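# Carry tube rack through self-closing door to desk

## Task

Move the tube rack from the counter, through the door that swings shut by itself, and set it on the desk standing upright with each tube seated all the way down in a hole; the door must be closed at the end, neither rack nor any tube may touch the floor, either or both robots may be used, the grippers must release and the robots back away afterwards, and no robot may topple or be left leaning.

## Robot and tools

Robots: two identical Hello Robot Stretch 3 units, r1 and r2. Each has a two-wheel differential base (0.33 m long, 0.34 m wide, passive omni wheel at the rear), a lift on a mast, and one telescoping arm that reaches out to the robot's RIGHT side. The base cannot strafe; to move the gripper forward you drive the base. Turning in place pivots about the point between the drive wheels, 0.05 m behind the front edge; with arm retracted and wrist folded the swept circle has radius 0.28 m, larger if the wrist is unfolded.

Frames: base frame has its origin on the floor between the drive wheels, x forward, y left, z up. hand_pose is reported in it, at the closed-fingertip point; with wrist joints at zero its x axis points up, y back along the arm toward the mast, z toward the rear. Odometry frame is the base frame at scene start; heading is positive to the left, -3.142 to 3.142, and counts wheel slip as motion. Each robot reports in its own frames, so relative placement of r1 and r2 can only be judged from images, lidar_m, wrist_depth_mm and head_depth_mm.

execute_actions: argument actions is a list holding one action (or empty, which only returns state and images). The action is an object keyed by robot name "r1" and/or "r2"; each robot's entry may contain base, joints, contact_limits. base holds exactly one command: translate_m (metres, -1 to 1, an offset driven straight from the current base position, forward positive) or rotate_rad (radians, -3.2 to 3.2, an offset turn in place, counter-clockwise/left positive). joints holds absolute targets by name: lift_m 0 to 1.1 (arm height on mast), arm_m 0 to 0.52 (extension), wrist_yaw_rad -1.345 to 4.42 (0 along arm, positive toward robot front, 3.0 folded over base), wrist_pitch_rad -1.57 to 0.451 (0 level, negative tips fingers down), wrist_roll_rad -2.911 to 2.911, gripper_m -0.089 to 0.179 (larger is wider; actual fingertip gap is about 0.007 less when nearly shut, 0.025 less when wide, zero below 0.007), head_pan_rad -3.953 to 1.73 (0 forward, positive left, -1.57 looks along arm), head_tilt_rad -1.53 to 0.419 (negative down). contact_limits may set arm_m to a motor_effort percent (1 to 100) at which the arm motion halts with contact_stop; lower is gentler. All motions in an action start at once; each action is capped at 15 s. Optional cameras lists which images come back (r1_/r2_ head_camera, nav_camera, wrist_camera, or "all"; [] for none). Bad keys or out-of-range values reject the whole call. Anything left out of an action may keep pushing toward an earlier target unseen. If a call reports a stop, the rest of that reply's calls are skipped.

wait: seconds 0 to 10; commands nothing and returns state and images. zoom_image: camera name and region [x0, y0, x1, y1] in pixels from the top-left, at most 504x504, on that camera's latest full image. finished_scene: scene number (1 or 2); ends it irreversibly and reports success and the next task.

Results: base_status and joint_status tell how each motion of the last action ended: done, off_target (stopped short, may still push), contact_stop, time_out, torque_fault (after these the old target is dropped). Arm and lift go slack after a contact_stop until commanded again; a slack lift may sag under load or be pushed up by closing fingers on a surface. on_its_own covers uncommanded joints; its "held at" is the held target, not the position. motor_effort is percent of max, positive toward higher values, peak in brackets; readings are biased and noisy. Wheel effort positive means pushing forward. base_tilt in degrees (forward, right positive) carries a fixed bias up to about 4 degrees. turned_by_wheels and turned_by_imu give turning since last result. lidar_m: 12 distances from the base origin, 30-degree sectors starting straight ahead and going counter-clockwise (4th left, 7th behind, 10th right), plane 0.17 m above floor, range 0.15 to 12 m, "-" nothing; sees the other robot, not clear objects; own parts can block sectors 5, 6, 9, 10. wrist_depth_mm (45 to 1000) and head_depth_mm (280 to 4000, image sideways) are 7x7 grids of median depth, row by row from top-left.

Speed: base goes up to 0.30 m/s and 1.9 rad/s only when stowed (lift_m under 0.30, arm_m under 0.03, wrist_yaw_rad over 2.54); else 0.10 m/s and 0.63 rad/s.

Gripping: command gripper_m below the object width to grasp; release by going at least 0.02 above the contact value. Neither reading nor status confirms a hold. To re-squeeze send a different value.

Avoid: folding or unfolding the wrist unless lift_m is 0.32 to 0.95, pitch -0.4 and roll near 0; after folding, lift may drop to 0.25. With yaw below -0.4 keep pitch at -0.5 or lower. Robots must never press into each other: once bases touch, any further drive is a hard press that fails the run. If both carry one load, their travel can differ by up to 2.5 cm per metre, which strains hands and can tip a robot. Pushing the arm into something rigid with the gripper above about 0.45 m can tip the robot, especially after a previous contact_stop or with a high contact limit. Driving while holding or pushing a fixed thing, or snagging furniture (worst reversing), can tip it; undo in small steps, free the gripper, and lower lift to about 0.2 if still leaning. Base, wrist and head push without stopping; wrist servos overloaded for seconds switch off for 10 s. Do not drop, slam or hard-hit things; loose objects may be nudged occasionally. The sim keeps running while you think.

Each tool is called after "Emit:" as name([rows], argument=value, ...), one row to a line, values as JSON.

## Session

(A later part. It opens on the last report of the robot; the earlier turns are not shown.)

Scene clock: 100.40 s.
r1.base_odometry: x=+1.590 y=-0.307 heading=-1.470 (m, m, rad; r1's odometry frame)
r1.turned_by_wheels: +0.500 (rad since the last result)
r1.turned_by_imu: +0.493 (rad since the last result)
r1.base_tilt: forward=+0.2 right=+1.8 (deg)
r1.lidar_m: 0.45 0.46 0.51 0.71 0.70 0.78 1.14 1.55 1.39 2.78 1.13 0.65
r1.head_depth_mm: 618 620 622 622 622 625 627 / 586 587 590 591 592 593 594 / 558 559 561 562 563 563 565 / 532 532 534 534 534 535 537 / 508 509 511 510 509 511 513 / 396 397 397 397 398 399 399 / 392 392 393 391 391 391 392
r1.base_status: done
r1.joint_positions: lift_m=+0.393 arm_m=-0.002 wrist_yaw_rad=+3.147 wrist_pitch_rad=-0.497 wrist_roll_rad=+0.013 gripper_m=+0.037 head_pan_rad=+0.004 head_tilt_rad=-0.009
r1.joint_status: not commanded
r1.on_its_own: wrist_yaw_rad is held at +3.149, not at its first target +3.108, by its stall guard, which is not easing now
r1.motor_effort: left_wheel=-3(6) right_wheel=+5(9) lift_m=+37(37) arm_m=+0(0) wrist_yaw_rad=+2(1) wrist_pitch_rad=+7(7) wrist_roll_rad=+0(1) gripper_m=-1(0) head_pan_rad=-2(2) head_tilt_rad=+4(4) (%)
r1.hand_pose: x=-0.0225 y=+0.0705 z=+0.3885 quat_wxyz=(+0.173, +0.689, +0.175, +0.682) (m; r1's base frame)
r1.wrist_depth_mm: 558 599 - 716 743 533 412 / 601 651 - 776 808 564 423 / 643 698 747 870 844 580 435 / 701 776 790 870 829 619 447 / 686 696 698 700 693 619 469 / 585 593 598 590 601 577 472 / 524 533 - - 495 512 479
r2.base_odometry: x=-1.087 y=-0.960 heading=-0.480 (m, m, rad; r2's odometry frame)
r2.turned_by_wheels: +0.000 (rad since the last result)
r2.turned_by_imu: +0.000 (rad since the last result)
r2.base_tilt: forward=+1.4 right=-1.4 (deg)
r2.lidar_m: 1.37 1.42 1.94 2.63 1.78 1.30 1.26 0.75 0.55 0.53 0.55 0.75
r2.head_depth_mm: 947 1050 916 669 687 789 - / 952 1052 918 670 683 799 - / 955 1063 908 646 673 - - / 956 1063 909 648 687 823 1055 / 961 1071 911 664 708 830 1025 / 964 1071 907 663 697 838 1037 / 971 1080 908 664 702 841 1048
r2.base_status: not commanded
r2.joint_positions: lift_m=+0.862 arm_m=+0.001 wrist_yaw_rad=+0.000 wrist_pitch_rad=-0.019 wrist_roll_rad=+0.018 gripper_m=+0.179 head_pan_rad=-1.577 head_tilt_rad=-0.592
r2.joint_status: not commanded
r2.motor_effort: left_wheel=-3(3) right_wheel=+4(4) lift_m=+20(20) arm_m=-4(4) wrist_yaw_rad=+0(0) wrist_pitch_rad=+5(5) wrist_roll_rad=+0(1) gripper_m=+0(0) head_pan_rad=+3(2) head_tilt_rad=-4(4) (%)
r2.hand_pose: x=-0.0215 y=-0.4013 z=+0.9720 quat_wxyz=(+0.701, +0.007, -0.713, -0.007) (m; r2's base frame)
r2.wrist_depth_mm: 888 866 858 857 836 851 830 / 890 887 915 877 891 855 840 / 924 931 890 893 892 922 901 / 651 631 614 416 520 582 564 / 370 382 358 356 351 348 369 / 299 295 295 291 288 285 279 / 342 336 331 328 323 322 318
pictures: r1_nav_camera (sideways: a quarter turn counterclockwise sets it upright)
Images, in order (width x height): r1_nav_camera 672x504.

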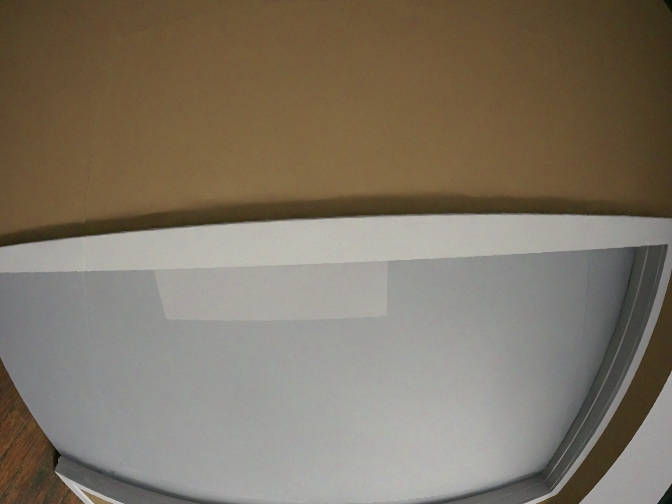

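Emit:
execute_actions([
  {"r1":{"base":{"rotate_rad":-0.5}}},
], cameras=[])

Emit:
execute_actions([
  {"r1":{"base":{"translate_m":0.7}},"r2":{"joints":{"head_pan_rad":-3.7,"head_tilt_rad":-0.2}}},
], cameras=["r1_nav_camera","r2_nav_camera"])

Scene clock: 106.87 s.
r1.base_odometry: x=+1.590 y=-0.307 heading=-1.970 (m, m, rad; r1's odometry frame)
r1.turned_by_wheels: -0.500 (rad since the last result)
r1.turned_by_imu: -0.493 (rad since the last result)
r1.base_tilt: forward=+0.2 right=+2.0 (deg)
r1.lidar_m: 0.64 0.45 0.46 0.52 0.71 0.70 0.80 1.13 1.55 1.39 2.91 1.13
r1.head_depth_mm: 1132 1141 1153 1163 1173 1187 1200 / 1019 1050 1060 1061 1058 1051 1051 / 912 916 921 933 935 942 951 / 789 793 794 800 806 807 811 / 692 694 697 703 705 706 711 / 616 619 622 624 627 628 634 / 556 559 561 563 566 568 570
r1.base_status: done
r1.joint_positions: lift_m=+0.393 arm_m=-0.002 wrist_yaw_rad=+3.147 wrist_pitch_rad=-0.497 wrist_roll_rad=+0.013 gripper_m=+0.037 head_pan_rad=+0.004 head_tilt_rad=-0.009
r1.joint_status: not commanded
r1.on_its_own: wrist_yaw_rad is held at +3.149, not at its first target +3.108, by its stall guard, which is not easing now
r1.motor_effort: left_wheel=+2(4) right_wheel=-5(9) lift_m=+37(36) arm_m=+0(0) wrist_yaw_rad=+1(1) wrist_pitch_rad=+7(8) wrist_roll_rad=+1(0) gripper_m=+0(1) head_pan_rad=-2(2) head_tilt_rad=+4(4) (%)
r1.hand_pose: x=-0.0225 y=+0.0705 z=+0.3885 quat_wxyz=(+0.173, +0.689, +0.175, +0.682) (m; r1's base frame)
r1.wrist_depth_mm: 511 599 - 623 506 421 360 / 547 636 - 681 532 445 378 / 570 684 786 751 593 470 397 / 604 720 802 773 657 510 417 / 638 691 693 697 664 551 455 / 591 597 618 593 612 561 543 / 507 531 - - 499 505 517
r2.base_odometry: x=-1.087 y=-0.960 heading=-0.480 (m, m, rad; r2's odometry frame)
r2.turned_by_wheels: +0.000 (rad since the last result)
r2.turned_by_imu: -0.001 (rad since the last result)
r2.base_tilt: forward=+1.4 right=-1.5 (deg)
r2.lidar_m: 1.37 1.42 1.95 2.62 1.78 1.30 1.26 0.75 0.55 0.53 0.55 0.75
r2.head_depth_mm: 944 1046 918 669 682 794 - / 955 1055 914 668 681 799 - / 955 1058 912 645 670 - - / 962 1069 910 647 689 825 1053 / 959 1067 910 667 706 829 1026 / 964 1072 912 664 697 840 1039 / 971 1080 905 661 702 838 1046
r2.base_status: not commanded
r2.joint_positions: lift_m=+0.862 arm_m=+0.001 wrist_yaw_rad=+0.000 wrist_pitch_rad=-0.019 wrist_roll_rad=+0.018 gripper_m=+0.179 head_pan_rad=-1.577 head_tilt_rad=-0.592
r2.joint_status: not commanded
r2.motor_effort: left_wheel=-3(2) right_wheel=+3(4) lift_m=+20(20) arm_m=-4(4) wrist_yaw_rad=+0(0) wrist_pitch_rad=+5(5) wrist_roll_rad=-1(1) gripper_m=+0(1) head_pan_rad=+2(2) head_tilt_rad=-4(4) (%)
r2.hand_pose: x=-0.0215 y=-0.4013 z=+0.9720 quat_wxyz=(+0.701, +0.007, -0.713, -0.007) (m; r2's base frame)
r2.wrist_depth_mm: 865 855 848 867 856 841 827 / 898 915 879 890 885 849 840 / 944 924 922 876 892 904 887 / 647 642 619 419 521 587 579 / 370 383 360 355 350 349 371 / 298 295 296 288 287 286 280 / 340 335 329 329 324 321 320
pictures: none
No camera images: the call's "cameras" was empty. Leave "cameras" out to get every camera's image.

Scene clock: 115.10 s.
r1.base_odometry: x=+1.318 y=-0.952 heading=-1.968 (m, m, rad; r1's odometry frame)
r1.turned_by_wheels: +0.002 (rad since the last result)
r1.turned_by_imu: +0.007 (rad since the last result)
r1.base_tilt: forward=+0.0 right=+1.8 (deg)
r1.lidar_m: 0.16 0.15 0.15 0.18 0.36 0.39 1.38 1.77 1.58 2.29 2.54 0.25
r1.head_depth_mm: - - - - - - - / - - - - - - - / - - - - - - - / - - - - - - - / - - - - - - - / - - - - - - - / - - - - - - -
r1.base_status: translate_m off_target (by the wheels' count: +0.6997 of +0.7000)
r1.joint_positions: lift_m=+0.393 arm_m=-0.002 wrist_yaw_rad=+3.148 wrist_pitch_rad=-0.497 wrist_roll_rad=+0.013 gripper_m=+0.037 head_pan_rad=+0.004 head_tilt_rad=-0.009
r1.joint_status: not commanded
r1.on_its_own: wrist_yaw_rad is held at +3.149, not at its first target +3.108, by its stall guard, which is not easing now; left_wheel is at rest, and its effort (+48) is outside its rest range (-18 to +18)
r1.motor_effort: left_wheel=+48(67) right_wheel=-1(10) lift_m=+37(38) arm_m=+0(0) wrist_yaw_rad=+1(1) wrist_pitch_rad=+8(8) wrist_roll_rad=+0(0) gripper_m=+0(0) head_pan_rad=-2(2) head_tilt_rad=+5(4) (%)
r1.hand_pose: x=-0.0226 y=+0.0705 z=+0.3885 quat_wxyz=(+0.173, +0.689, +0.175, +0.682) (m; r1's base frame)
r1.wrist_depth_mm: 294 343 - 268 202 161 134 / 313 359 - 299 218 171 140 / 468 379 - 324 233 181 147 / 793 414 516 359 255 193 155 / 690 463 567 420 273 206 165 / 596 568 576 497 276 223 173 / 513 518 - - 354 239 184
r2.base_odometry: x=-1.087 y=-0.960 heading=-0.480 (m, m, rad; r2's odometry frame)
r2.turned_by_wheels: +0.000 (rad since the last result)
r2.turned_by_imu: -0.001 (rad since the last result)
r2.base_tilt: forward=+1.4 right=-1.3 (deg)
r2.lidar_m: 1.37 1.42 1.94 2.63 1.72 1.31 1.26 0.75 0.55 0.53 0.55 0.75
r2.head_depth_mm: 1477 1544 1627 1719 1821 1946 1679 / 1409 1478 1554 1633 1726 1837 1860 / 1338 1409 1474 1557 1642 1742 - / 1278 1334 1391 1464 1535 1623 - / 1208 1261 1316 1383 1453 1540 1563 / 1147 1195 1243 1303 1360 1431 1486 / 1088 1135 1178 1233 1293 1339 1405
r2.base_status: not commanded
r2.joint_positions: lift_m=+0.862 arm_m=+0.001 wrist_yaw_rad=+0.000 wrist_pitch_rad=-0.019 wrist_roll_rad=+0.018 gripper_m=+0.179 head_pan_rad=-3.693 head_tilt_rad=-0.211
r2.joint_status: all done
r2.motor_effort: left_wheel=-2(2) right_wheel=+4(4) lift_m=+20(20) arm_m=-4(4) wrist_yaw_rad=+1(1) wrist_pitch_rad=+5(5) wrist_roll_rad=-1(1) gripper_m=+0(0) head_pan_rad=-2(28) head_tilt_rad=+4(25) (%)
r2.hand_pose: x=-0.0215 y=-0.4013 z=+0.9720 quat_wxyz=(+0.701, +0.007, -0.713, -0.007) (m; r2's base frame)
r2.wrist_depth_mm: 866 873 857 874 853 843 826 / 890 887 916 877 886 870 874 / 937 922 931 904 894 891 890 / 656 635 620 413 519 585 572 / 367 377 360 356 351 349 368 / 299 296 295 290 288 285 280 / 339 332 330 330 323 321 321
pictures: r1_nav_camera (sideways: a quarter turn counterclockwise sets it upright), r2_nav_camera (sideways: a quarter turn counterclockwise sets it upright)
Images, in order (width x height): r1_nav_camera 672x504, r2_nav_camera 672x504.

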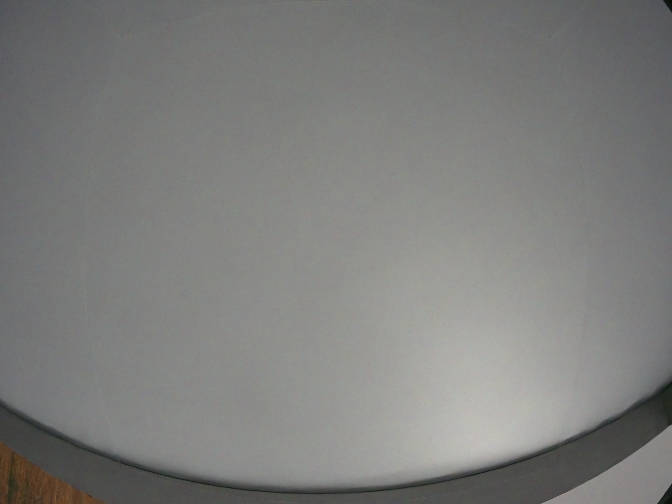

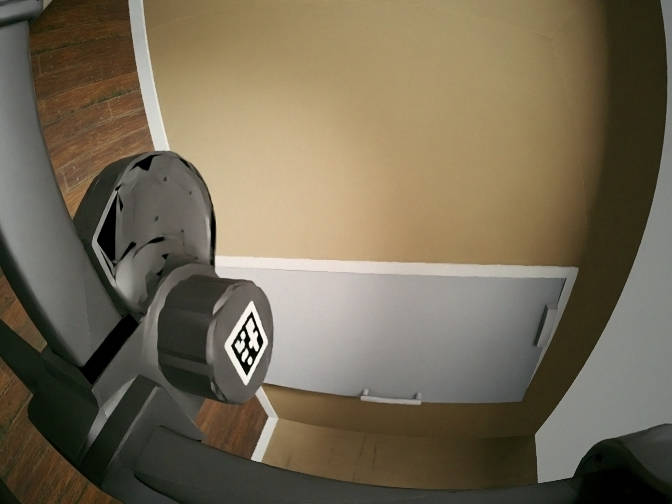

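Emit:
execute_actions([
  {"r1":{"base":{"translate_m":-0.6}},"r2":{"base":{"rotate_rad":2.2},"joints":{"head_pan_rad":0,"head_tilt_rad":-0.2,"lift_m":0.9,"wrist_yaw_rad":1.5}}},
], cameras=[])

Emit:
execute_actions([
  {"r2":{"base":{"translate_m":0.9}}},
], cameras=["r2_head_camera","r2_nav_camera"])

Scene clock: 123.90 s.
r1.base_odometry: x=+1.550 y=-0.398 heading=-1.968 (m, m, rad; r1's odometry frame)
r1.turned_by_wheels: +0.000 (rad since the last result)
r1.turned_by_imu: +0.002 (rad since the last result)
r1.base_tilt: forward=+0.2 right=+1.8 (deg)
r1.lidar_m: 0.57 0.39 0.39 0.45 0.76 0.78 0.89 1.22 1.61 1.39 2.97 1.03
r1.head_depth_mm: 957 961 957 955 954 956 965 / 933 939 949 954 964 963 961 / 787 795 801 802 807 812 817 / 683 687 690 692 698 700 705 / 601 603 606 608 611 615 617 / 536 538 542 544 547 549 550 / 486 487 489 492 492 493 497
r1.base_status: done
r1.joint_positions: lift_m=+0.393 arm_m=-0.002 wrist_yaw_rad=+3.148 wrist_pitch_rad=-0.497 wrist_roll_rad=+0.013 gripper_m=+0.037 head_pan_rad=+0.004 head_tilt_rad=-0.009
r1.joint_status: not commanded
r1.on_its_own: wrist_yaw_rad is held at +3.149, not at its first target +3.108, by its stall guard, which is not easing now
r1.motor_effort: left_wheel=+0(39) right_wheel=-1(5) lift_m=+37(37) arm_m=+0(0) wrist_yaw_rad=+1(2) wrist_pitch_rad=+7(8) wrist_roll_rad=+1(0) gripper_m=+1(0) head_pan_rad=-2(2) head_tilt_rad=+4(4) (%)
r1.hand_pose: x=-0.0226 y=+0.0705 z=+0.3885 quat_wxyz=(+0.173, +0.689, +0.175, +0.682) (m; r1's base frame)
r1.wrist_depth_mm: 570 673 - 547 437 369 312 / 589 717 - 616 471 390 319 / 652 760 849 660 509 413 350 / 679 783 850 735 566 446 404 / 659 697 687 687 595 482 465 / 591 591 601 598 597 552 498 / 520 520 - - 507 508 502
r2.base_odometry: x=-1.087 y=-0.960 heading=+1.720 (m, m, rad; r2's odometry frame)
r2.turned_by_wheels: +2.200 (rad since the last result)
r2.turned_by_imu: +2.227 (rad since the last result)
r2.base_tilt: forward=+1.4 right=-1.4 (deg)
r2.lidar_m: 1.63 1.27 1.26 0.68 0.54 0.53 0.57 0.84 1.37 1.47 2.17 2.63
r2.head_depth_mm: 2435 2520 2636 2754 2799 2185 1663 / 2430 2605 2741 2835 2943 2182 1666 / 2092 2188 2350 2450 2660 2189 1671 / 1800 1913 2011 2062 2218 2166 1661 / 1612 1680 1759 1845 1923 1989 1664 / 1457 1508 1571 1635 1692 1775 1655 / 1318 1365 1420 1450 1511 1568 1579
r2.base_status: done
r2.joint_positions: lift_m=+0.900 arm_m=+0.001 wrist_yaw_rad=+1.499 wrist_pitch_rad=-0.019 wrist_roll_rad=+0.018 gripper_m=+0.179 head_pan_rad=-0.007 head_tilt_rad=-0.211
r2.joint_status: all done
r2.motor_effort: left_wheel=-3(7) right_wheel=+5(8) lift_m=+26(24) arm_m=-4(4) wrist_yaw_rad=+1(2) wrist_pitch_rad=+5(5) wrist_roll_rad=-1(1) gripper_m=-1(0) head_pan_rad=+2(27) head_tilt_rad=+4(5) (%)
r2.hand_pose: x=+0.2337 y=-0.1639 z=+1.0096 quat_wxyz=(+0.518, +0.491, -0.517, +0.472) (m; r2's base frame)
r2.wrist_depth_mm: - - - - - - - / - - - - - - - / - - - - - - - / - - - - - - - / - - - - - - - / - - - - - - - / - - - - - - -
pictures: none
No camera images: the call's "cameras" was empty. Leave "cameras" out to get every camera's image.

Scene clock: 134.20 s.
r1.base_odometry: x=+1.550 y=-0.398 heading=-1.968 (m, m, rad; r1's odometry frame)
r1.turned_by_wheels: +0.000 (rad since the last result)
r1.turned_by_imu: -0.001 (rad since the last result)
r1.base_tilt: forward=+0.0 right=+2.0 (deg)
r1.lidar_m: 0.56 0.39 0.39 0.45 0.76 0.78 0.89 1.22 1.62 1.40 2.97 1.02
r1.head_depth_mm: 953 962 958 954 952 957 962 / 933 941 948 956 962 964 959 / 789 795 797 804 808 815 822 / 684 685 689 693 696 701 703 / 602 604 607 610 612 616 620 / 537 540 542 544 547 548 551 / 486 488 489 490 492 495 496
r1.base_status: not commanded
r1.joint_positions: lift_m=+0.393 arm_m=-0.002 wrist_yaw_rad=+3.148 wrist_pitch_rad=-0.497 wrist_roll_rad=+0.013 gripper_m=+0.037 head_pan_rad=+0.004 head_tilt_rad=-0.009
r1.joint_status: not commanded
r1.on_its_own: wrist_yaw_rad is held at +3.149, not at its first target +3.108, by its stall guard, which is not easing now
r1.motor_effort: left_wheel=+0(0) right_wheel=-1(1) lift_m=+37(37) arm_m=+0(0) wrist_yaw_rad=+1(1) wrist_pitch_rad=+7(7) wrist_roll_rad=+0(1) gripper_m=-1(0) head_pan_rad=-2(2) head_tilt_rad=+4(5) (%)
r1.hand_pose: x=-0.0226 y=+0.0705 z=+0.3885 quat_wxyz=(+0.173, +0.689, +0.175, +0.682) (m; r1's base frame)
r1.wrist_depth_mm: 564 674 - 543 442 364 311 / 600 708 - 612 479 393 323 / 627 752 851 648 515 420 347 / 670 776 844 739 562 452 405 / 671 704 697 704 594 474 460 / 586 592 606 595 593 544 512 / 506 524 - - 496 515 491
r2.base_odometry: x=-1.221 y=-0.069 heading=+1.719 (m, m, rad; r2's odometry frame)
r2.turned_by_wheels: +0.000 (rad since the last result)
r2.turned_by_imu: -0.001 (rad since the last result)
r2.base_tilt: forward=+1.5 right=-1.4 (deg)
r2.lidar_m: 0.95 0.73 0.73 0.79 1.16 1.25 1.35 1.92 1.89 2.03 1.93 1.90
r2.head_depth_mm: 1670 1756 1850 1927 2006 2044 1676 / 1373 1467 1573 1689 1823 1932 1675 / 1155 1237 1316 1397 1488 1597 1596 / 1037 1085 1137 1195 1262 1338 1423 / 912 956 1003 1043 1098 1145 1216 / 823 858 888 930 966 1012 1059 / 748 775 803 835 866 902 931
r2.base_status: done
r2.joint_positions: lift_m=+0.900 arm_m=+0.001 wrist_yaw_rad=+1.499 wrist_pitch_rad=-0.019 wrist_roll_rad=+0.018 gripper_m=+0.179 head_pan_rad=-0.007 head_tilt_rad=-0.211
r2.joint_status: not commanded
r2.motor_effort: left_wheel=-3(4) right_wheel=+4(12) lift_m=+26(26) arm_m=-4(4) wrist_yaw_rad=-1(0) wrist_pitch_rad=+5(5) wrist_roll_rad=+0(1) gripper_m=+1(0) head_pan_rad=+2(1) head_tilt_rad=+4(4) (%)
r2.hand_pose: x=+0.2337 y=-0.1639 z=+1.0096 quat_wxyz=(+0.518, +0.491, -0.517, +0.472) (m; r2's base frame)
r2.wrist_depth_mm: 668 791 - - - - - / 661 797 - - - - - / 667 814 - - - - - / 685 821 - - - - - / 680 881 - - - - - / 667 915 - - - - - / 715 909 - - - - -
pictures: r2_head_camera (sideways: a quarter turn clockwise sets it upright), r2_nav_camera (sideways: a quarter turn counterclockwise sets it upright)
Images, in order (width x height): r2_head_camera 896x504, r2_nav_camera 672x504.

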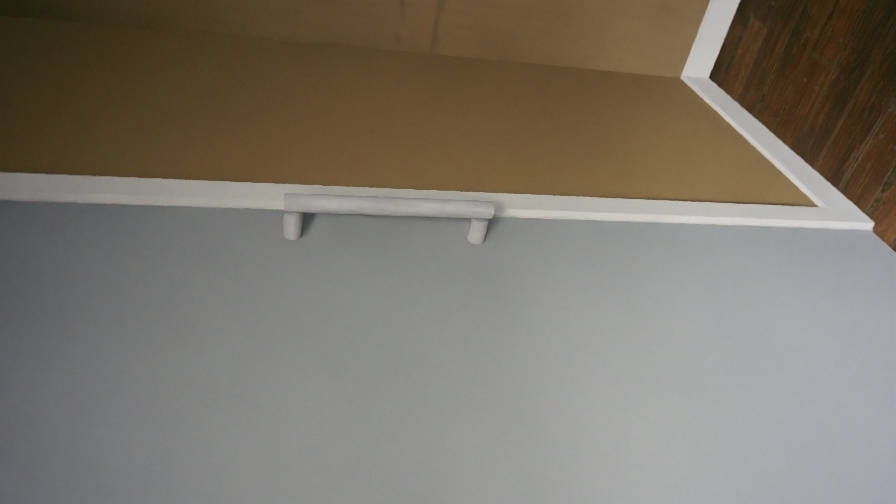

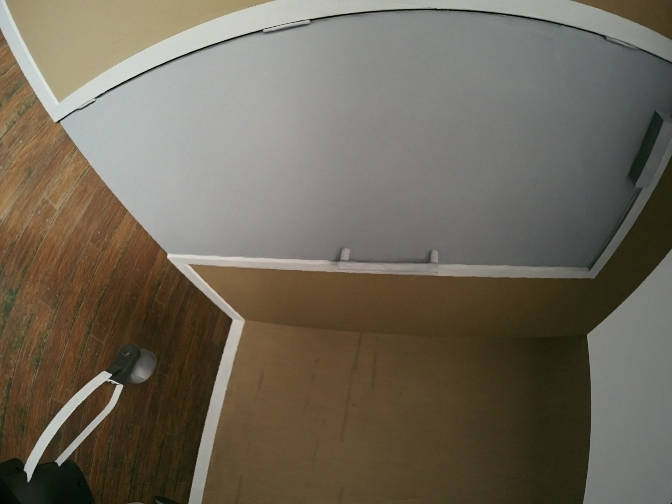

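Emit:
execute_actions([
  {"r2":{"base":{"rotate_rad":0.25},"joints":{"lift_m":1.0,"wrist_yaw_rad":1.57,"gripper_m":0.12}},"r1":{"base":{"rotate_rad":0.15}}},
], cameras=["r2_wrist_camera","r2_nav_camera","r1_nav_camera"])

Scene clock: 138.17 s.
r1.base_odometry: x=+1.550 y=-0.398 heading=-1.818 (m, m, rad; r1's odometry frame)
r1.turned_by_wheels: +0.150 (rad since the last result)
r1.turned_by_imu: +0.148 (rad since the last result)
r1.base_tilt: forward=+0.1 right=+1.9 (deg)
r1.lidar_m: 0.52 0.39 0.40 0.50 0.78 0.79 0.97 1.22 1.39 1.41 2.97 0.81
r1.head_depth_mm: 834 836 841 846 854 858 863 / 730 733 737 739 743 748 750 / 648 650 653 656 659 660 664 / 583 584 586 588 591 594 596 / 529 531 533 534 537 538 539 / 484 486 487 490 491 492 493 / 446 448 450 450 452 453 455
r1.base_status: done
r1.joint_positions: lift_m=+0.393 arm_m=-0.002 wrist_yaw_rad=+3.148 wrist_pitch_rad=-0.497 wrist_roll_rad=+0.013 gripper_m=+0.037 head_pan_rad=+0.004 head_tilt_rad=-0.009
r1.joint_status: not commanded
r1.on_its_own: wrist_yaw_rad is held at +3.149, not at its first target +3.108, by its stall guard, which is not easing now
r1.motor_effort: left_wheel=-3(5) right_wheel=+5(8) lift_m=+37(38) arm_m=+0(0) wrist_yaw_rad=+1(1) wrist_pitch_rad=+7(7) wrist_roll_rad=+0(0) gripper_m=+0(1) head_pan_rad=-2(2) head_tilt_rad=+4(4) (%)
r1.hand_pose: x=-0.0226 y=+0.0705 z=+0.3885 quat_wxyz=(+0.173, +0.689, +0.175, +0.682) (m; r1's base frame)
r1.wrist_depth_mm: 571 646 - 652 480 384 317 / 600 704 - 712 514 411 332 / 641 736 834 777 564 429 350 / 677 772 843 806 602 456 358 / 685 709 701 698 636 498 387 / 584 600 603 580 593 518 446 / 505 527 - - 496 506 493
r2.base_odometry: x=-1.221 y=-0.069 heading=+1.969 (m, m, rad; r2's odometry frame)
r2.turned_by_wheels: +0.250 (rad since the last result)
r2.turned_by_imu: +0.252 (rad since the last result)
r2.base_tilt: forward=+1.4 right=-1.4 (deg)
r2.lidar_m: 0.81 0.73 0.73 0.90 1.25 1.26 1.54 1.89 1.91 2.10 1.90 1.28
r2.head_depth_mm: 1025 1087 1134 1176 1305 1424 1537 / 934 988 1046 1104 1191 1260 1356 / 860 898 944 1001 1059 1131 1204 / 791 832 872 916 964 1013 1078 / 737 767 801 841 883 927 979 / 687 714 744 780 811 852 894 / 647 669 696 725 753 786 819
r2.base_status: done
r2.joint_positions: lift_m=+1.000 arm_m=+0.001 wrist_yaw_rad=+1.569 wrist_pitch_rad=-0.019 wrist_roll_rad=+0.018 gripper_m=+0.120 head_pan_rad=-0.007 head_tilt_rad=-0.211
r2.joint_status: all done
r2.motor_effort: left_wheel=-3(6) right_wheel=+5(11) lift_m=+26(28) arm_m=-4(4) wrist_yaw_rad=+0(4) wrist_pitch_rad=+5(5) wrist_roll_rad=+0(1) gripper_m=+0(94) head_pan_rad=+3(1) head_tilt_rad=+4(4) (%)
r2.hand_pose: x=+0.2344 y=-0.1460 z=+1.1096 quat_wxyz=(+0.501, +0.509, -0.500, +0.490) (m; r2's base frame)
r2.wrist_depth_mm: 579 662 777 934 - - - / 590 675 783 966 - - - / 592 687 820 991 - - - / 605 711 828 - - - - / 613 705 886 - - - - / 621 708 891 - - - - / 649 779 911 - - - -
pictures: r1_nav_camera (sideways: a quarter turn counterclockwise sets it upright), r2_nav_camera (sideways: a quarter turn counterclockwise sets it upright), r2_wrist_camera
Images, in order (width x height): r1_nav_camera 672x504, r2_nav_camera 672x504, r2_wrist_camera 644x364.

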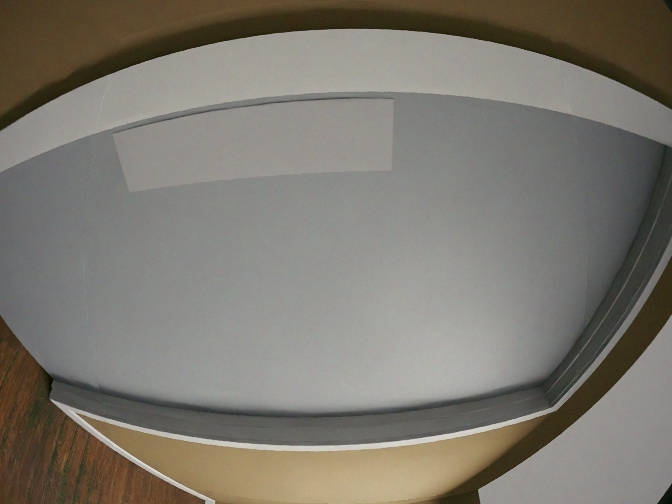

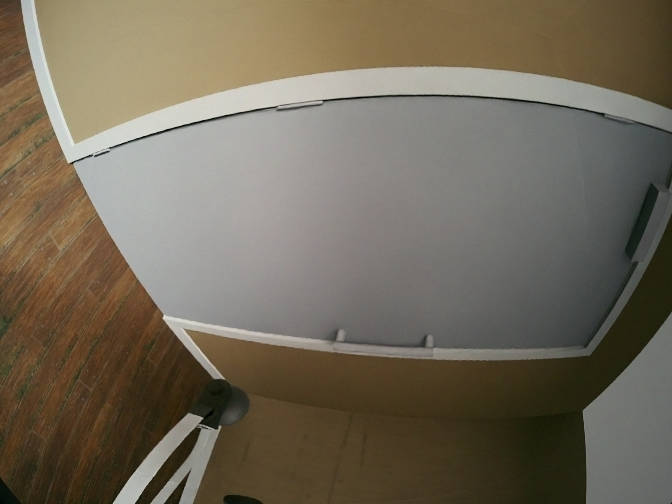

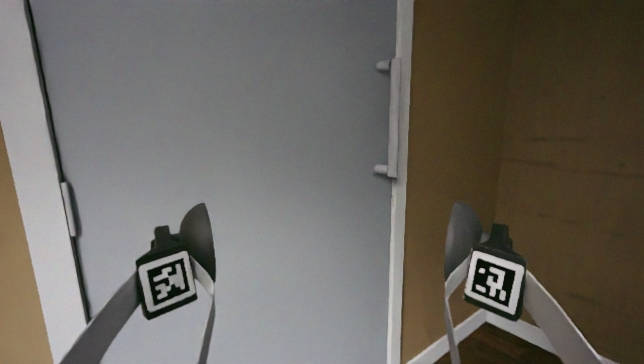

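Emit:
execute_actions([
  {"r1":{"base":{"rotate_rad":-0.2}}},
], cameras=[])

Emit:
execute_actions([
  {"r1":{"base":{"translate_m":0.6}}},
], cameras=["r2_nav_camera","r1_wrist_camera"])

Scene clock: 141.03 s.
r1.base_odometry: x=+1.550 y=-0.398 heading=-2.018 (m, m, rad; r1's odometry frame)
r1.turned_by_wheels: -0.200 (rad since the last result)
r1.turned_by_imu: -0.197 (rad since the last result)
r1.base_tilt: forward=+0.0 right=+1.9 (deg)
r1.lidar_m: 0.59 0.39 0.39 0.44 0.70 0.78 0.86 1.22 1.62 1.39 2.83 1.04
r1.head_depth_mm: 1091 1097 1111 1123 1129 1148 1160 / 960 966 970 973 974 971 967 / 856 861 869 873 879 882 892 / 729 734 734 739 744 750 755 / 635 636 638 643 645 650 651 / 559 563 566 569 571 572 575 / 503 506 506 508 511 514 515
r1.base_status: done
r1.joint_positions: lift_m=+0.393 arm_m=-0.002 wrist_yaw_rad=+3.148 wrist_pitch_rad=-0.497 wrist_roll_rad=+0.013 gripper_m=+0.037 head_pan_rad=+0.004 head_tilt_rad=-0.009
r1.joint_status: not commanded
r1.on_its_own: wrist_yaw_rad is held at +3.149, not at its first target +3.108, by its stall guard, which is not easing now
r1.motor_effort: left_wheel=+1(5) right_wheel=-5(8) lift_m=+36(37) arm_m=+0(0) wrist_yaw_rad=+1(1) wrist_pitch_rad=+7(7) wrist_roll_rad=+0(0) gripper_m=+0(1) head_pan_rad=-2(2) head_tilt_rad=+4(4) (%)
r1.hand_pose: x=-0.0226 y=+0.0705 z=+0.3885 quat_wxyz=(+0.173, +0.689, +0.175, +0.682) (m; r1's base frame)
r1.wrist_depth_mm: 569 680 - 524 431 363 302 / 594 717 - 577 460 380 333 / 635 757 887 633 498 414 373 / 663 777 845 704 551 438 429 / 664 710 689 698 587 481 472 / 586 582 612 591 594 565 507 / 503 516 - - 499 515 520
r2.base_odometry: x=-1.221 y=-0.069 heading=+1.969 (m, m, rad; r2's odometry frame)
r2.turned_by_wheels: +0.000 (rad since the last result)
r2.turned_by_imu: +0.000 (rad since the last result)
r2.base_tilt: forward=+1.4 right=-1.4 (deg)
r2.lidar_m: 0.81 0.72 0.73 0.89 1.26 1.26 1.55 1.89 1.91 2.10 1.90 1.28
r2.head_depth_mm: 1028 1089 1131 1177 1321 1428 1536 / 935 986 1046 1103 1179 1261 1362 / 855 901 952 1003 1056 1128 1203 / 792 829 871 910 961 1015 1088 / 735 767 803 844 881 925 975 / 687 718 743 777 814 854 894 / 648 668 695 724 750 785 825
r2.base_status: not commanded
r2.joint_positions: lift_m=+1.000 arm_m=+0.001 wrist_yaw_rad=+1.569 wrist_pitch_rad=-0.019 wrist_roll_rad=+0.018 gripper_m=+0.120 head_pan_rad=-0.007 head_tilt_rad=-0.211
r2.joint_status: not commanded
r2.motor_effort: left_wheel=-3(3) right_wheel=+5(5) lift_m=+26(26) arm_m=-4(4) wrist_yaw_rad=+0(1) wrist_pitch_rad=+5(5) wrist_roll_rad=-1(0) gripper_m=+0(1) head_pan_rad=+1(3) head_tilt_rad=+4(4) (%)
r2.hand_pose: x=+0.2344 y=-0.1460 z=+1.1096 quat_wxyz=(+0.501, +0.509, -0.500, +0.490) (m; r2's base frame)
r2.wrist_depth_mm: 568 658 775 931 - - - / 587 670 799 932 - - - / 601 675 796 975 - - - / 611 694 815 - - - - / 619 706 882 - - - - / 628 690 918 - - - - / 653 764 905 - - - -
pictures: none
No camera images: the call's "cameras" was empty. Leave "cameras" out to get every camera's image.

Scene clock: 148.67 s.
r1.base_odometry: x=+1.291 y=-0.939 heading=-2.016 (m, m, rad; r1's odometry frame)
r1.turned_by_wheels: +0.002 (rad since the last result)
r1.turned_by_imu: +0.012 (rad since the last result)
r1.base_tilt: forward=+0.0 right=+2.0 (deg)
r1.lidar_m: 0.17 0.15 0.15 0.18 0.33 0.41 1.37 1.75 1.56 2.23 2.52 0.28
r1.head_depth_mm: - - - - - - - / - - - - - - - / - - - - - - - / - - - - - - - / - - - - - - - / - - - - - - - / - - - - - - -
r1.base_status: translate_m off_target (by the wheels' count: +0.5997 of +0.6000)
r1.joint_positions: lift_m=+0.393 arm_m=-0.002 wrist_yaw_rad=+3.148 wrist_pitch_rad=-0.497 wrist_roll_rad=+0.013 gripper_m=+0.037 head_pan_rad=+0.004 head_tilt_rad=-0.009
r1.joint_status: not commanded
r1.on_its_own: wrist_yaw_rad is held at +3.149, not at its first target +3.108, by its stall guard, which is not easing now; left_wheel is at rest, and its effort (+50) is outside its rest range (-18 to +18)
r1.motor_effort: left_wheel=+50(66) right_wheel=+0(9) lift_m=+37(37) arm_m=+0(0) wrist_yaw_rad=+1(1) wrist_pitch_rad=+7(8) wrist_roll_rad=+0(0) gripper_m=+0(0) head_pan_rad=-2(2) head_tilt_rad=+4(4) (%)
r1.hand_pose: x=-0.0227 y=+0.0705 z=+0.3885 quat_wxyz=(+0.173, +0.689, +0.175, +0.682) (m; r1's base frame)
r1.wrist_depth_mm: 307 362 - 259 199 163 137 / 332 377 - 285 217 174 144 / 554 399 - 312 234 184 152 / 802 430 530 349 255 198 161 / 699 490 589 407 274 212 170 / 588 560 593 478 284 228 181 / 512 524 - - 356 250 194
r2.base_odometry: x=-1.221 y=-0.069 heading=+1.969 (m, m, rad; r2's odometry frame)
r2.turned_by_wheels: +0.000 (rad since the last result)
r2.turned_by_imu: -0.001 (rad since the last result)
r2.base_tilt: forward=+1.4 right=-1.5 (deg)
r2.lidar_m: 0.79 0.72 0.74 0.90 1.26 1.27 1.54 1.89 1.90 2.09 1.90 1.13
r2.head_depth_mm: 907 961 1017 1073 1147 1241 1323 / 844 889 940 991 1053 1122 1205 / 792 832 870 919 967 1032 1095 / 742 777 814 858 898 953 1010 / 705 733 765 800 840 882 931 / 666 689 721 753 785 825 871 / 630 653 682 710 743 775 808
r2.base_status: not commanded
r2.joint_positions: lift_m=+1.000 arm_m=+0.001 wrist_yaw_rad=+1.569 wrist_pitch_rad=-0.019 wrist_roll_rad=+0.018 gripper_m=+0.120 head_pan_rad=-0.007 head_tilt_rad=-0.211
r2.joint_status: not commanded
r2.motor_effort: left_wheel=-3(3) right_wheel=+5(4) lift_m=+26(26) arm_m=-4(4) wrist_yaw_rad=+0(0) wrist_pitch_rad=+5(5) wrist_roll_rad=-1(1) gripper_m=+0(1) head_pan_rad=+2(1) head_tilt_rad=+4(4) (%)
r2.hand_pose: x=+0.2344 y=-0.1460 z=+1.1096 quat_wxyz=(+0.501, +0.509, -0.500, +0.490) (m; r2's base frame)
r2.wrist_depth_mm: 573 646 739 871 993 - - / 592 657 752 888 987 - - / 596 673 773 902 - - - / 612 690 800 931 - - - / 608 698 844 964 - - - / 629 690 847 993 - - - / 643 763 869 - - - -
pictures: r1_wrist_camera, r2_nav_camera (sideways: a quarter turn counterclockwise sets it upright)
Images, in order (width x height): r1_wrist_camera 644x364, r2_nav_camera 672x504.

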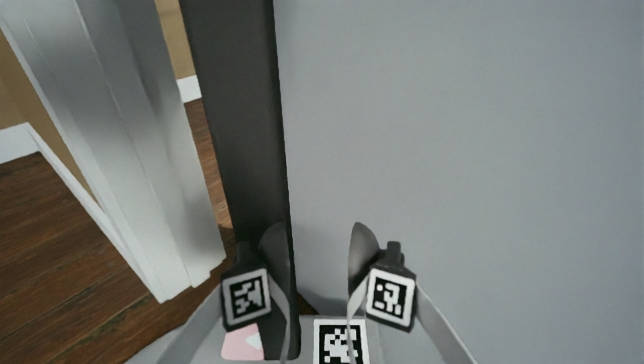

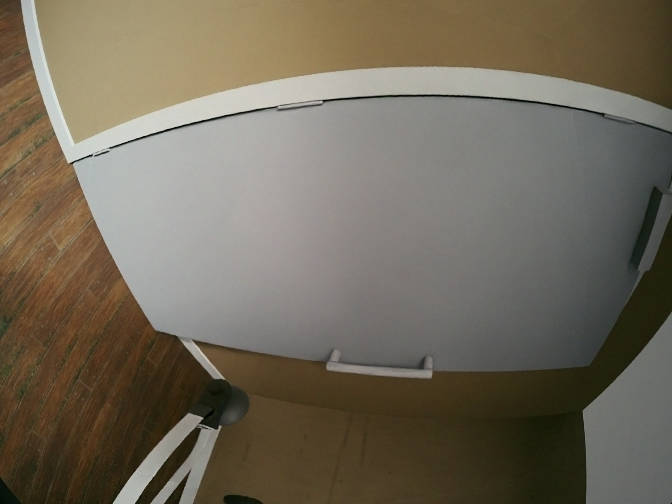

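Emit:
execute_actions([
  {"r1":{"base":{"rotate_rad":-0.25}},"r2":{"base":{"translate_m":-0.5}}},
], cameras=[])

Emit:
execute_actions([
  {"r1":{"base":{"translate_m":0.3}}},
], cameras=["r2_nav_camera","r1_nav_camera"])

Scene clock: 155.20 s.
r1.base_odometry: x=+1.291 y=-0.939 heading=-2.264 (m, m, rad; r1's odometry frame)
r1.turned_by_wheels: -0.248 (rad since the last result)
r1.turned_by_imu: -0.233 (rad since the last result)
r1.base_tilt: forward=+0.0 right=+2.0 (deg)
r1.lidar_m: 0.22 0.17 0.17 0.18 0.26 0.40 1.26 1.68 1.99 1.55 2.65 0.48
r1.head_depth_mm: 431 430 430 433 431 431 430 / 399 402 406 411 415 419 425 / 312 315 317 319 322 325 328 / - - - - - - - / - - - - - - - / - - - - - - - / - - - - - - -
r1.base_status: rotate_rad off_target (by the wheels' count: -0.2483 of -0.2500)
r1.joint_positions: lift_m=+0.393 arm_m=-0.002 wrist_yaw_rad=+3.148 wrist_pitch_rad=-0.497 wrist_roll_rad=+0.013 gripper_m=+0.037 head_pan_rad=+0.004 head_tilt_rad=-0.009
r1.joint_status: not commanded
r1.on_its_own: wrist_yaw_rad is held at +3.149, not at its first target +3.108, by its stall guard, which is not easing now; left_wheel is at rest, and its effort (+46) is outside its rest range (-18 to +18)
r1.motor_effort: left_wheel=+46(58) right_wheel=+0(8) lift_m=+37(38) arm_m=+0(0) wrist_yaw_rad=+1(1) wrist_pitch_rad=+8(7) wrist_roll_rad=+0(0) gripper_m=+1(0) head_pan_rad=-2(2) head_tilt_rad=+5(4) (%)
r1.hand_pose: x=-0.0227 y=+0.0705 z=+0.3885 quat_wxyz=(+0.173, +0.689, +0.175, +0.682) (m; r1's base frame)
r1.wrist_depth_mm: 937 389 - 236 197 170 148 / 339 - - 260 214 181 157 / 346 - 427 286 232 196 168 / 359 788 502 319 257 211 180 / 381 477 592 373 279 231 194 / 436 503 613 435 295 254 209 / 506 503 - - 380 279 227
r2.base_odometry: x=-1.027 y=-0.530 heading=+1.969 (m, m, rad; r2's odometry frame)
r2.turned_by_wheels: +0.000 (rad since the last result)
r2.turned_by_imu: -0.002 (rad since the last result)
r2.base_tilt: forward=+1.4 right=-1.4 (deg)
r2.lidar_m: 1.22 1.11 1.12 1.37 0.94 0.94 1.15 1.51 1.52 1.86 2.22 1.95
r2.head_depth_mm: 1426 1512 1801 1917 2064 2133 1723 / 1329 1392 1472 1565 1649 1761 1671 / 1239 1301 1386 1450 1530 1622 1657 / 1176 1228 1288 1348 1423 1514 1548 / 1113 1172 1214 1273 1327 1394 1474 / 1060 1102 1148 1201 1254 1319 1394 / 990 1037 1077 1117 1165 1215 1284
r2.base_status: done
r2.joint_positions: lift_m=+1.000 arm_m=+0.001 wrist_yaw_rad=+1.569 wrist_pitch_rad=-0.019 wrist_roll_rad=+0.018 gripper_m=+0.120 head_pan_rad=-0.007 head_tilt_rad=-0.211
r2.joint_status: not commanded
r2.motor_effort: left_wheel=-3(6) right_wheel=+6(5) lift_m=+26(26) arm_m=-4(4) wrist_yaw_rad=+1(0) wrist_pitch_rad=+5(5) wrist_roll_rad=-1(1) gripper_m=+0(1) head_pan_rad=+2(2) head_tilt_rad=+4(4) (%)
r2.hand_pose: x=+0.2344 y=-0.1460 z=+1.1096 quat_wxyz=(+0.501, +0.509, -0.500, +0.490) (m; r2's base frame)
r2.wrist_depth_mm: 886 966 - - - - - / 887 - - - - - - / 912 - - - - - - / 920 - - - - - - / 939 - - - - - - / 957 - - - - - - / 969 - - - - - -
pictures: none
No camera images: the call's "cameras" was empty. Leave "cameras" out to get every camera's image.

Scene clock: 159.27 s.
r1.base_odometry: x=+1.100 y=-1.170 heading=-2.262 (m, m, rad; r1's odometry frame)
r1.turned_by_wheels: +0.002 (rad since the last result)
r1.turned_by_imu: +0.497 (rad since the last result)
r1.base_tilt: forward=+0.2 right=+1.9 (deg)
r1.lidar_m: - - 0.15 0.18 0.58 1.44 1.88 1.64 2.15 0.35 0.17 0.15
r1.head_depth_mm: - - - - - - - / - - - - - - - / - - - - - - - / - - - - - - - / - - - - - - - / - - - - - - - / - - - - - - -
r1.base_status: translate_m off_target (by the wheels' count: +0.2997 of +0.3000)
r1.joint_positions: lift_m=+0.393 arm_m=-0.002 wrist_yaw_rad=+3.148 wrist_pitch_rad=-0.497 wrist_roll_rad=+0.013 gripper_m=+0.037 head_pan_rad=+0.004 head_tilt_rad=-0.009
r1.joint_status: not commanded
r1.on_its_own: wrist_yaw_rad is held at +3.149, not at its first target +3.108, by its stall guard, which is not easing now; left_wheel is at rest, and its effort (+52) is outside its rest range (-18 to +18)
r1.motor_effort: left_wheel=+52(62) right_wheel=+3(12) lift_m=+37(37) arm_m=+0(0) wrist_yaw_rad=+1(1) wrist_pitch_rad=+8(7) wrist_roll_rad=+0(1) gripper_m=+0(1) head_pan_rad=-2(2) head_tilt_rad=+4(5) (%)
r1.hand_pose: x=-0.0227 y=+0.0705 z=+0.3885 quat_wxyz=(+0.173, +0.689, +0.175, +0.682) (m; r1's base frame)
r1.wrist_depth_mm: 449 491 - 466 218 142 106 / - 524 - 506 230 146 108 / - 570 - 541 238 151 110 / 865 648 851 567 251 156 113 / 695 672 697 640 253 161 115 / 590 588 607 592 232 167 118 / 513 524 - - 300 171 120
r2.base_odometry: x=-1.027 y=-0.530 heading=+1.969 (m, m, rad; r2's odometry frame)
r2.turned_by_wheels: +0.000 (rad since the last result)
r2.turned_by_imu: -0.001 (rad since the last result)
r2.base_tilt: forward=+1.4 right=-1.5 (deg)
r2.lidar_m: 1.22 1.11 1.12 1.37 0.93 0.94 1.15 1.51 1.52 1.85 2.22 1.48
r2.head_depth_mm: 1220 1279 1342 1415 1506 1619 1675 / 1179 1235 1311 1375 1448 1522 1604 / 1136 1196 1250 1317 1385 1481 1536 / 1108 1165 1216 1269 1340 1414 1485 / 1076 1120 1171 1233 1291 1360 1427 / 1043 1087 1126 1184 1239 1298 1365 / 993 1030 1079 1118 1166 1225 1278
r2.base_status: not commanded
r2.joint_positions: lift_m=+1.000 arm_m=+0.001 wrist_yaw_rad=+1.569 wrist_pitch_rad=-0.019 wrist_roll_rad=+0.018 gripper_m=+0.120 head_pan_rad=-0.007 head_tilt_rad=-0.211
r2.joint_status: not commanded
r2.motor_effort: left_wheel=-2(3) right_wheel=+5(5) lift_m=+26(26) arm_m=-4(4) wrist_yaw_rad=+2(1) wrist_pitch_rad=+5(5) wrist_roll_rad=-1(1) gripper_m=+0(0) head_pan_rad=+2(1) head_tilt_rad=+4(4) (%)
r2.hand_pose: x=+0.2344 y=-0.1460 z=+1.1096 quat_wxyz=(+0.501, +0.509, -0.500, +0.490) (m; r2's base frame)
r2.wrist_depth_mm: 867 979 - - - - - / 881 - - - - - - / 901 - - - - - - / 934 - - - - - - / 948 - - - - - - / 941 - - - - - - / 981 - - - - - -
pictures: r1_nav_camera (sideways: a quarter turn counterclockwise sets it upright), r2_nav_camera (sideways: a quarter turn counterclockwise sets it upright)
Images, in order (width x height): r1_nav_camera 672x504, r2_nav_camera 672x504.

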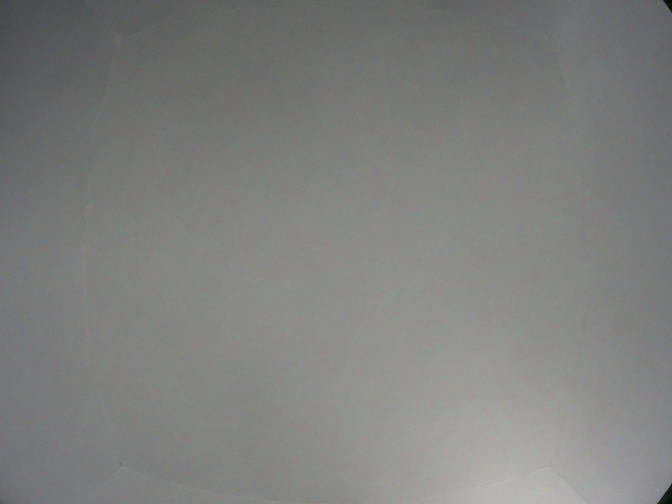

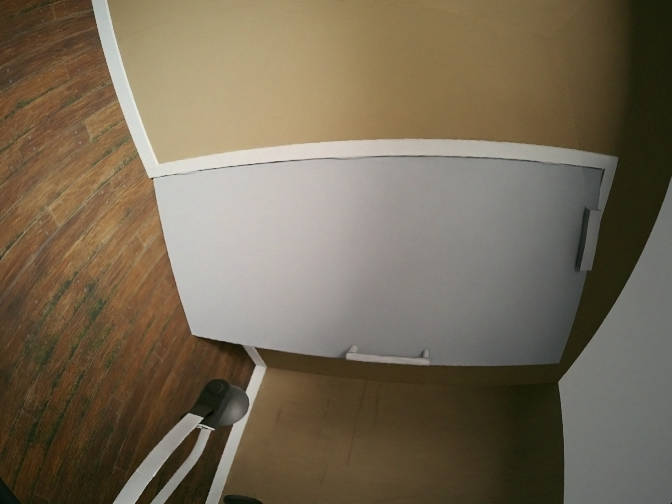

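Emit:
execute_actions([
  {"r1":{"base":{"rotate_rad":-0.7}}},
], cameras=[])

Emit:
execute_actions([
  {"r1":{"base":{"translate_m":0.4}}},
], cameras=["r2_nav_camera","r1_nav_camera"])

Scene clock: 161.83 s.
r1.base_odometry: x=+1.100 y=-1.170 heading=-2.960 (m, m, rad; r1's odometry frame)
r1.turned_by_wheels: -0.698 (rad since the last result)
r1.turned_by_imu: -0.360 (rad since the last result)
r1.base_tilt: forward=+0.2 right=+1.8 (deg)
r1.lidar_m: 0.15 - 0.15 0.18 0.41 0.54 1.47 1.90 1.60 2.22 0.37 0.21
r1.head_depth_mm: - - - - - - - / - - - - - - - / - - - - - - - / - - - - - - - / - - - - - - - / - - - - - - - / - - - - - - -
r1.base_status: rotate_rad off_target (by the wheels' count: -0.6980 of -0.7000)
r1.joint_positions: lift_m=+0.393 arm_m=-0.002 wrist_yaw_rad=+3.148 wrist_pitch_rad=-0.497 wrist_roll_rad=+0.013 gripper_m=+0.037 head_pan_rad=+0.004 head_tilt_rad=-0.009
r1.joint_status: not commanded
r1.on_its_own: wrist_yaw_rad is held at +3.149, not at its first target +3.108, by its stall guard, which is not easing now; left_wheel is at rest, and its effort (+54) is outside its rest range (-18 to +18)
r1.motor_effort: left_wheel=+54(60) right_wheel=+1(9) lift_m=+37(37) arm_m=+0(0) wrist_yaw_rad=+1(1) wrist_pitch_rad=+7(7) wrist_roll_rad=+1(1) gripper_m=-1(0) head_pan_rad=-2(1) head_tilt_rad=+4(4) (%)
r1.hand_pose: x=-0.0227 y=+0.0705 z=+0.3885 quat_wxyz=(+0.173, +0.689, +0.175, +0.682) (m; r1's base frame)
r1.wrist_depth_mm: - - - 283 203 159 129 / - - - 312 219 167 136 / 464 - - 336 236 177 141 / 469 837 836 379 254 188 149 / 502 676 711 440 270 200 156 / 559 601 605 524 270 213 164 / 515 525 - - 348 229 173
r2.base_odometry: x=-1.027 y=-0.530 heading=+1.969 (m, m, rad; r2's odometry frame)
r2.turned_by_wheels: +0.000 (rad since the last result)
r2.turned_by_imu: +0.000 (rad since the last result)
r2.base_tilt: forward=+1.3 right=-1.4 (deg)
r2.lidar_m: 1.21 1.11 1.12 1.37 0.93 0.94 1.15 1.51 1.52 1.86 2.22 1.48
r2.head_depth_mm: 1217 1287 1347 1415 1503 1620 1677 / 1179 1239 1305 1384 1441 1521 1591 / 1139 1199 1252 1322 1389 1468 1547 / 1104 1153 1215 1274 1338 1403 1500 / 1071 1121 1165 1228 1287 1347 1428 / 1036 1083 1136 1180 1240 1307 1367 / 993 1030 1065 1117 1172 1214 1274
r2.base_status: not commanded
r2.joint_positions: lift_m=+1.000 arm_m=+0.001 wrist_yaw_rad=+1.569 wrist_pitch_rad=-0.019 wrist_roll_rad=+0.018 gripper_m=+0.120 head_pan_rad=-0.007 head_tilt_rad=-0.211
r2.joint_status: not commanded
r2.motor_effort: left_wheel=-3(3) right_wheel=+5(5) lift_m=+26(26) arm_m=-4(4) wrist_yaw_rad=+0(1) wrist_pitch_rad=+5(5) wrist_roll_rad=-1(1) gripper_m=+0(0) head_pan_rad=+1(3) head_tilt_rad=+4(4) (%)
r2.hand_pose: x=+0.2344 y=-0.1460 z=+1.1096 quat_wxyz=(+0.501, +0.509, -0.500, +0.490) (m; r2's base frame)
r2.wrist_depth_mm: 870 973 - - - - - / 875 - - - - - - / 890 - - - - - - / 935 - - - - - - / 960 - - - - - - / 952 - - - - - - / 975 - - - - - -
pictures: none
No camera images: the call's "cameras" was empty. Leave "cameras" out to get every camera's image.

Scene clock: 176.83 s.
r1.base_odometry: x=+0.707 y=-1.243 heading=-2.961 (m, m, rad; r1's odometry frame)
r1.turned_by_wheels: -0.001 (rad since the last result)
r1.turned_by_imu: +0.875 (rad since the last result)
r1.base_tilt: forward=+0.2 right=+2.0 (deg)
r1.lidar_m: - - 0.15 0.20 1.47 1.91 1.59 2.11 2.44 0.20 0.15 -
r1.head_depth_mm: - - - - - - - / - - - - - - - / - - - - - - - / - - - - - - - / - - - - - - - / - - - - - - - / - - - - - - -
r1.base_status: translate_m off_target (by the wheels' count: +0.3997 of +0.4000)
r1.joint_positions: lift_m=+0.393 arm_m=-0.001 wrist_yaw_rad=+3.141 wrist_pitch_rad=-0.497 wrist_roll_rad=+0.012 gripper_m=+0.037 head_pan_rad=+0.006 head_tilt_rad=-0.005
r1.joint_status: not commanded
r1.on_its_own: wrist_yaw_rad is held at +3.149, not at its first target +3.108, by its stall guard, which is not easing now
r1.motor_effort: left_wheel=+13(68) right_wheel=+52(98) lift_m=+36(44) arm_m=-2(2) wrist_yaw_rad=+7(20) wrist_pitch_rad=+7(9) wrist_roll_rad=+1(1) gripper_m=+1(0) head_pan_rad=-2(3) head_tilt_rad=+2(4) (%)
r1.hand_pose: x=-0.0210 y=+0.0703 z=+0.3886 quat_wxyz=(+0.176, +0.689, +0.173, +0.681) (m; r1's base frame)
r1.wrist_depth_mm: - - - 596 242 121 81 / - - - 671 240 121 81 / - - - 742 242 122 81 / 847 845 860 800 242 122 81 / 700 688 710 705 227 122 81 / 589 593 622 595 189 122 81 / 507 526 - - 243 122 81
r2.base_odometry: x=-1.027 y=-0.530 heading=+1.969 (m, m, rad; r2's odometry frame)
r2.turned_by_wheels: +0.000 (rad since the last result)
r2.turned_by_imu: -0.002 (rad since the last result)
r2.base_tilt: forward=+1.3 right=-1.4 (deg)
r2.lidar_m: 1.23 1.11 1.12 1.37 0.93 0.94 1.15 1.51 1.52 1.85 2.22 1.95
r2.head_depth_mm: 1589 1689 1812 1935 2066 2140 1715 / 1392 1466 1543 1613 1740 1881 1664 / 1283 1346 1424 1497 1608 1691 1656 / 1205 1256 1320 1387 1464 1547 1593 / 1130 1179 1233 1288 1357 1428 1515 / 1062 1107 1153 1206 1265 1322 1386 / 993 1034 1072 1118 1168 1217 1278
r2.base_status: not commanded
r2.joint_positions: lift_m=+1.000 arm_m=+0.001 wrist_yaw_rad=+1.569 wrist_pitch_rad=-0.019 wrist_roll_rad=+0.018 gripper_m=+0.120 head_pan_rad=-0.007 head_tilt_rad=-0.211
r2.joint_status: not commanded
r2.motor_effort: left_wheel=-3(3) right_wheel=+4(5) lift_m=+26(27) arm_m=-4(4) wrist_yaw_rad=+1(0) wrist_pitch_rad=+5(5) wrist_roll_rad=-1(1) gripper_m=+0(0) head_pan_rad=+2(2) head_tilt_rad=+4(4) (%)
r2.hand_pose: x=+0.2344 y=-0.1460 z=+1.1096 quat_wxyz=(+0.501, +0.509, -0.500, +0.490) (m; r2's base frame)
r2.wrist_depth_mm: 874 996 - - - - - / 890 987 - - - - - / 893 - - - - - - / 921 - - - - - - / 932 - - - - - - / 964 - - - - - - / 983 - - - - - -
pictures: r1_nav_camera (sideways: a quarter turn counterclockwise sets it upright), r2_nav_camera (sideways: a quarter turn counterclockwise sets it upright)
Images, in order (width x height): r1_nav_camera 672x504, r2_nav_camera 672x504.

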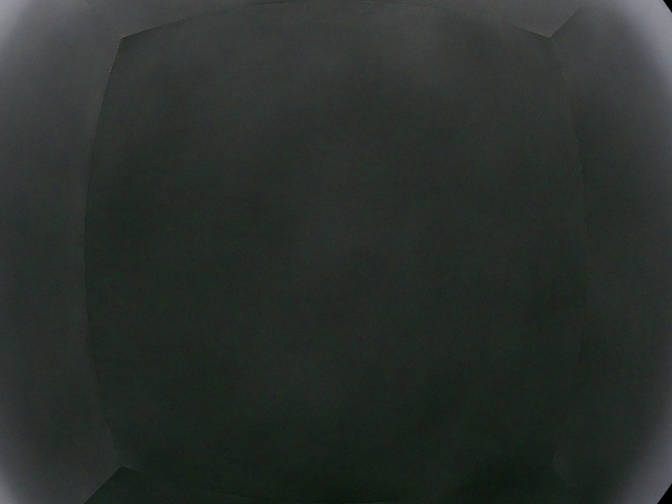

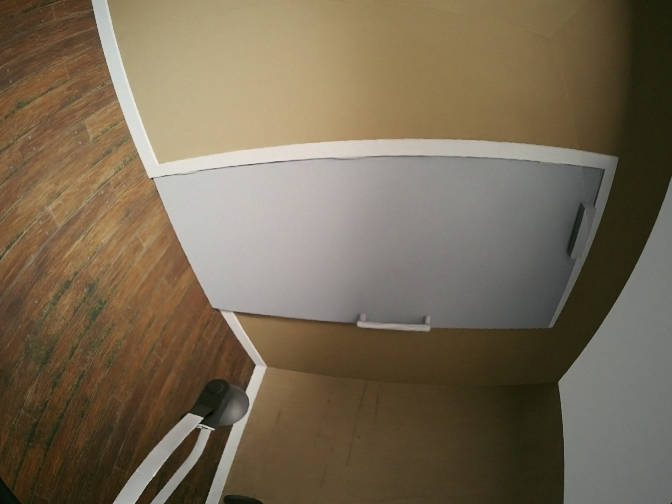

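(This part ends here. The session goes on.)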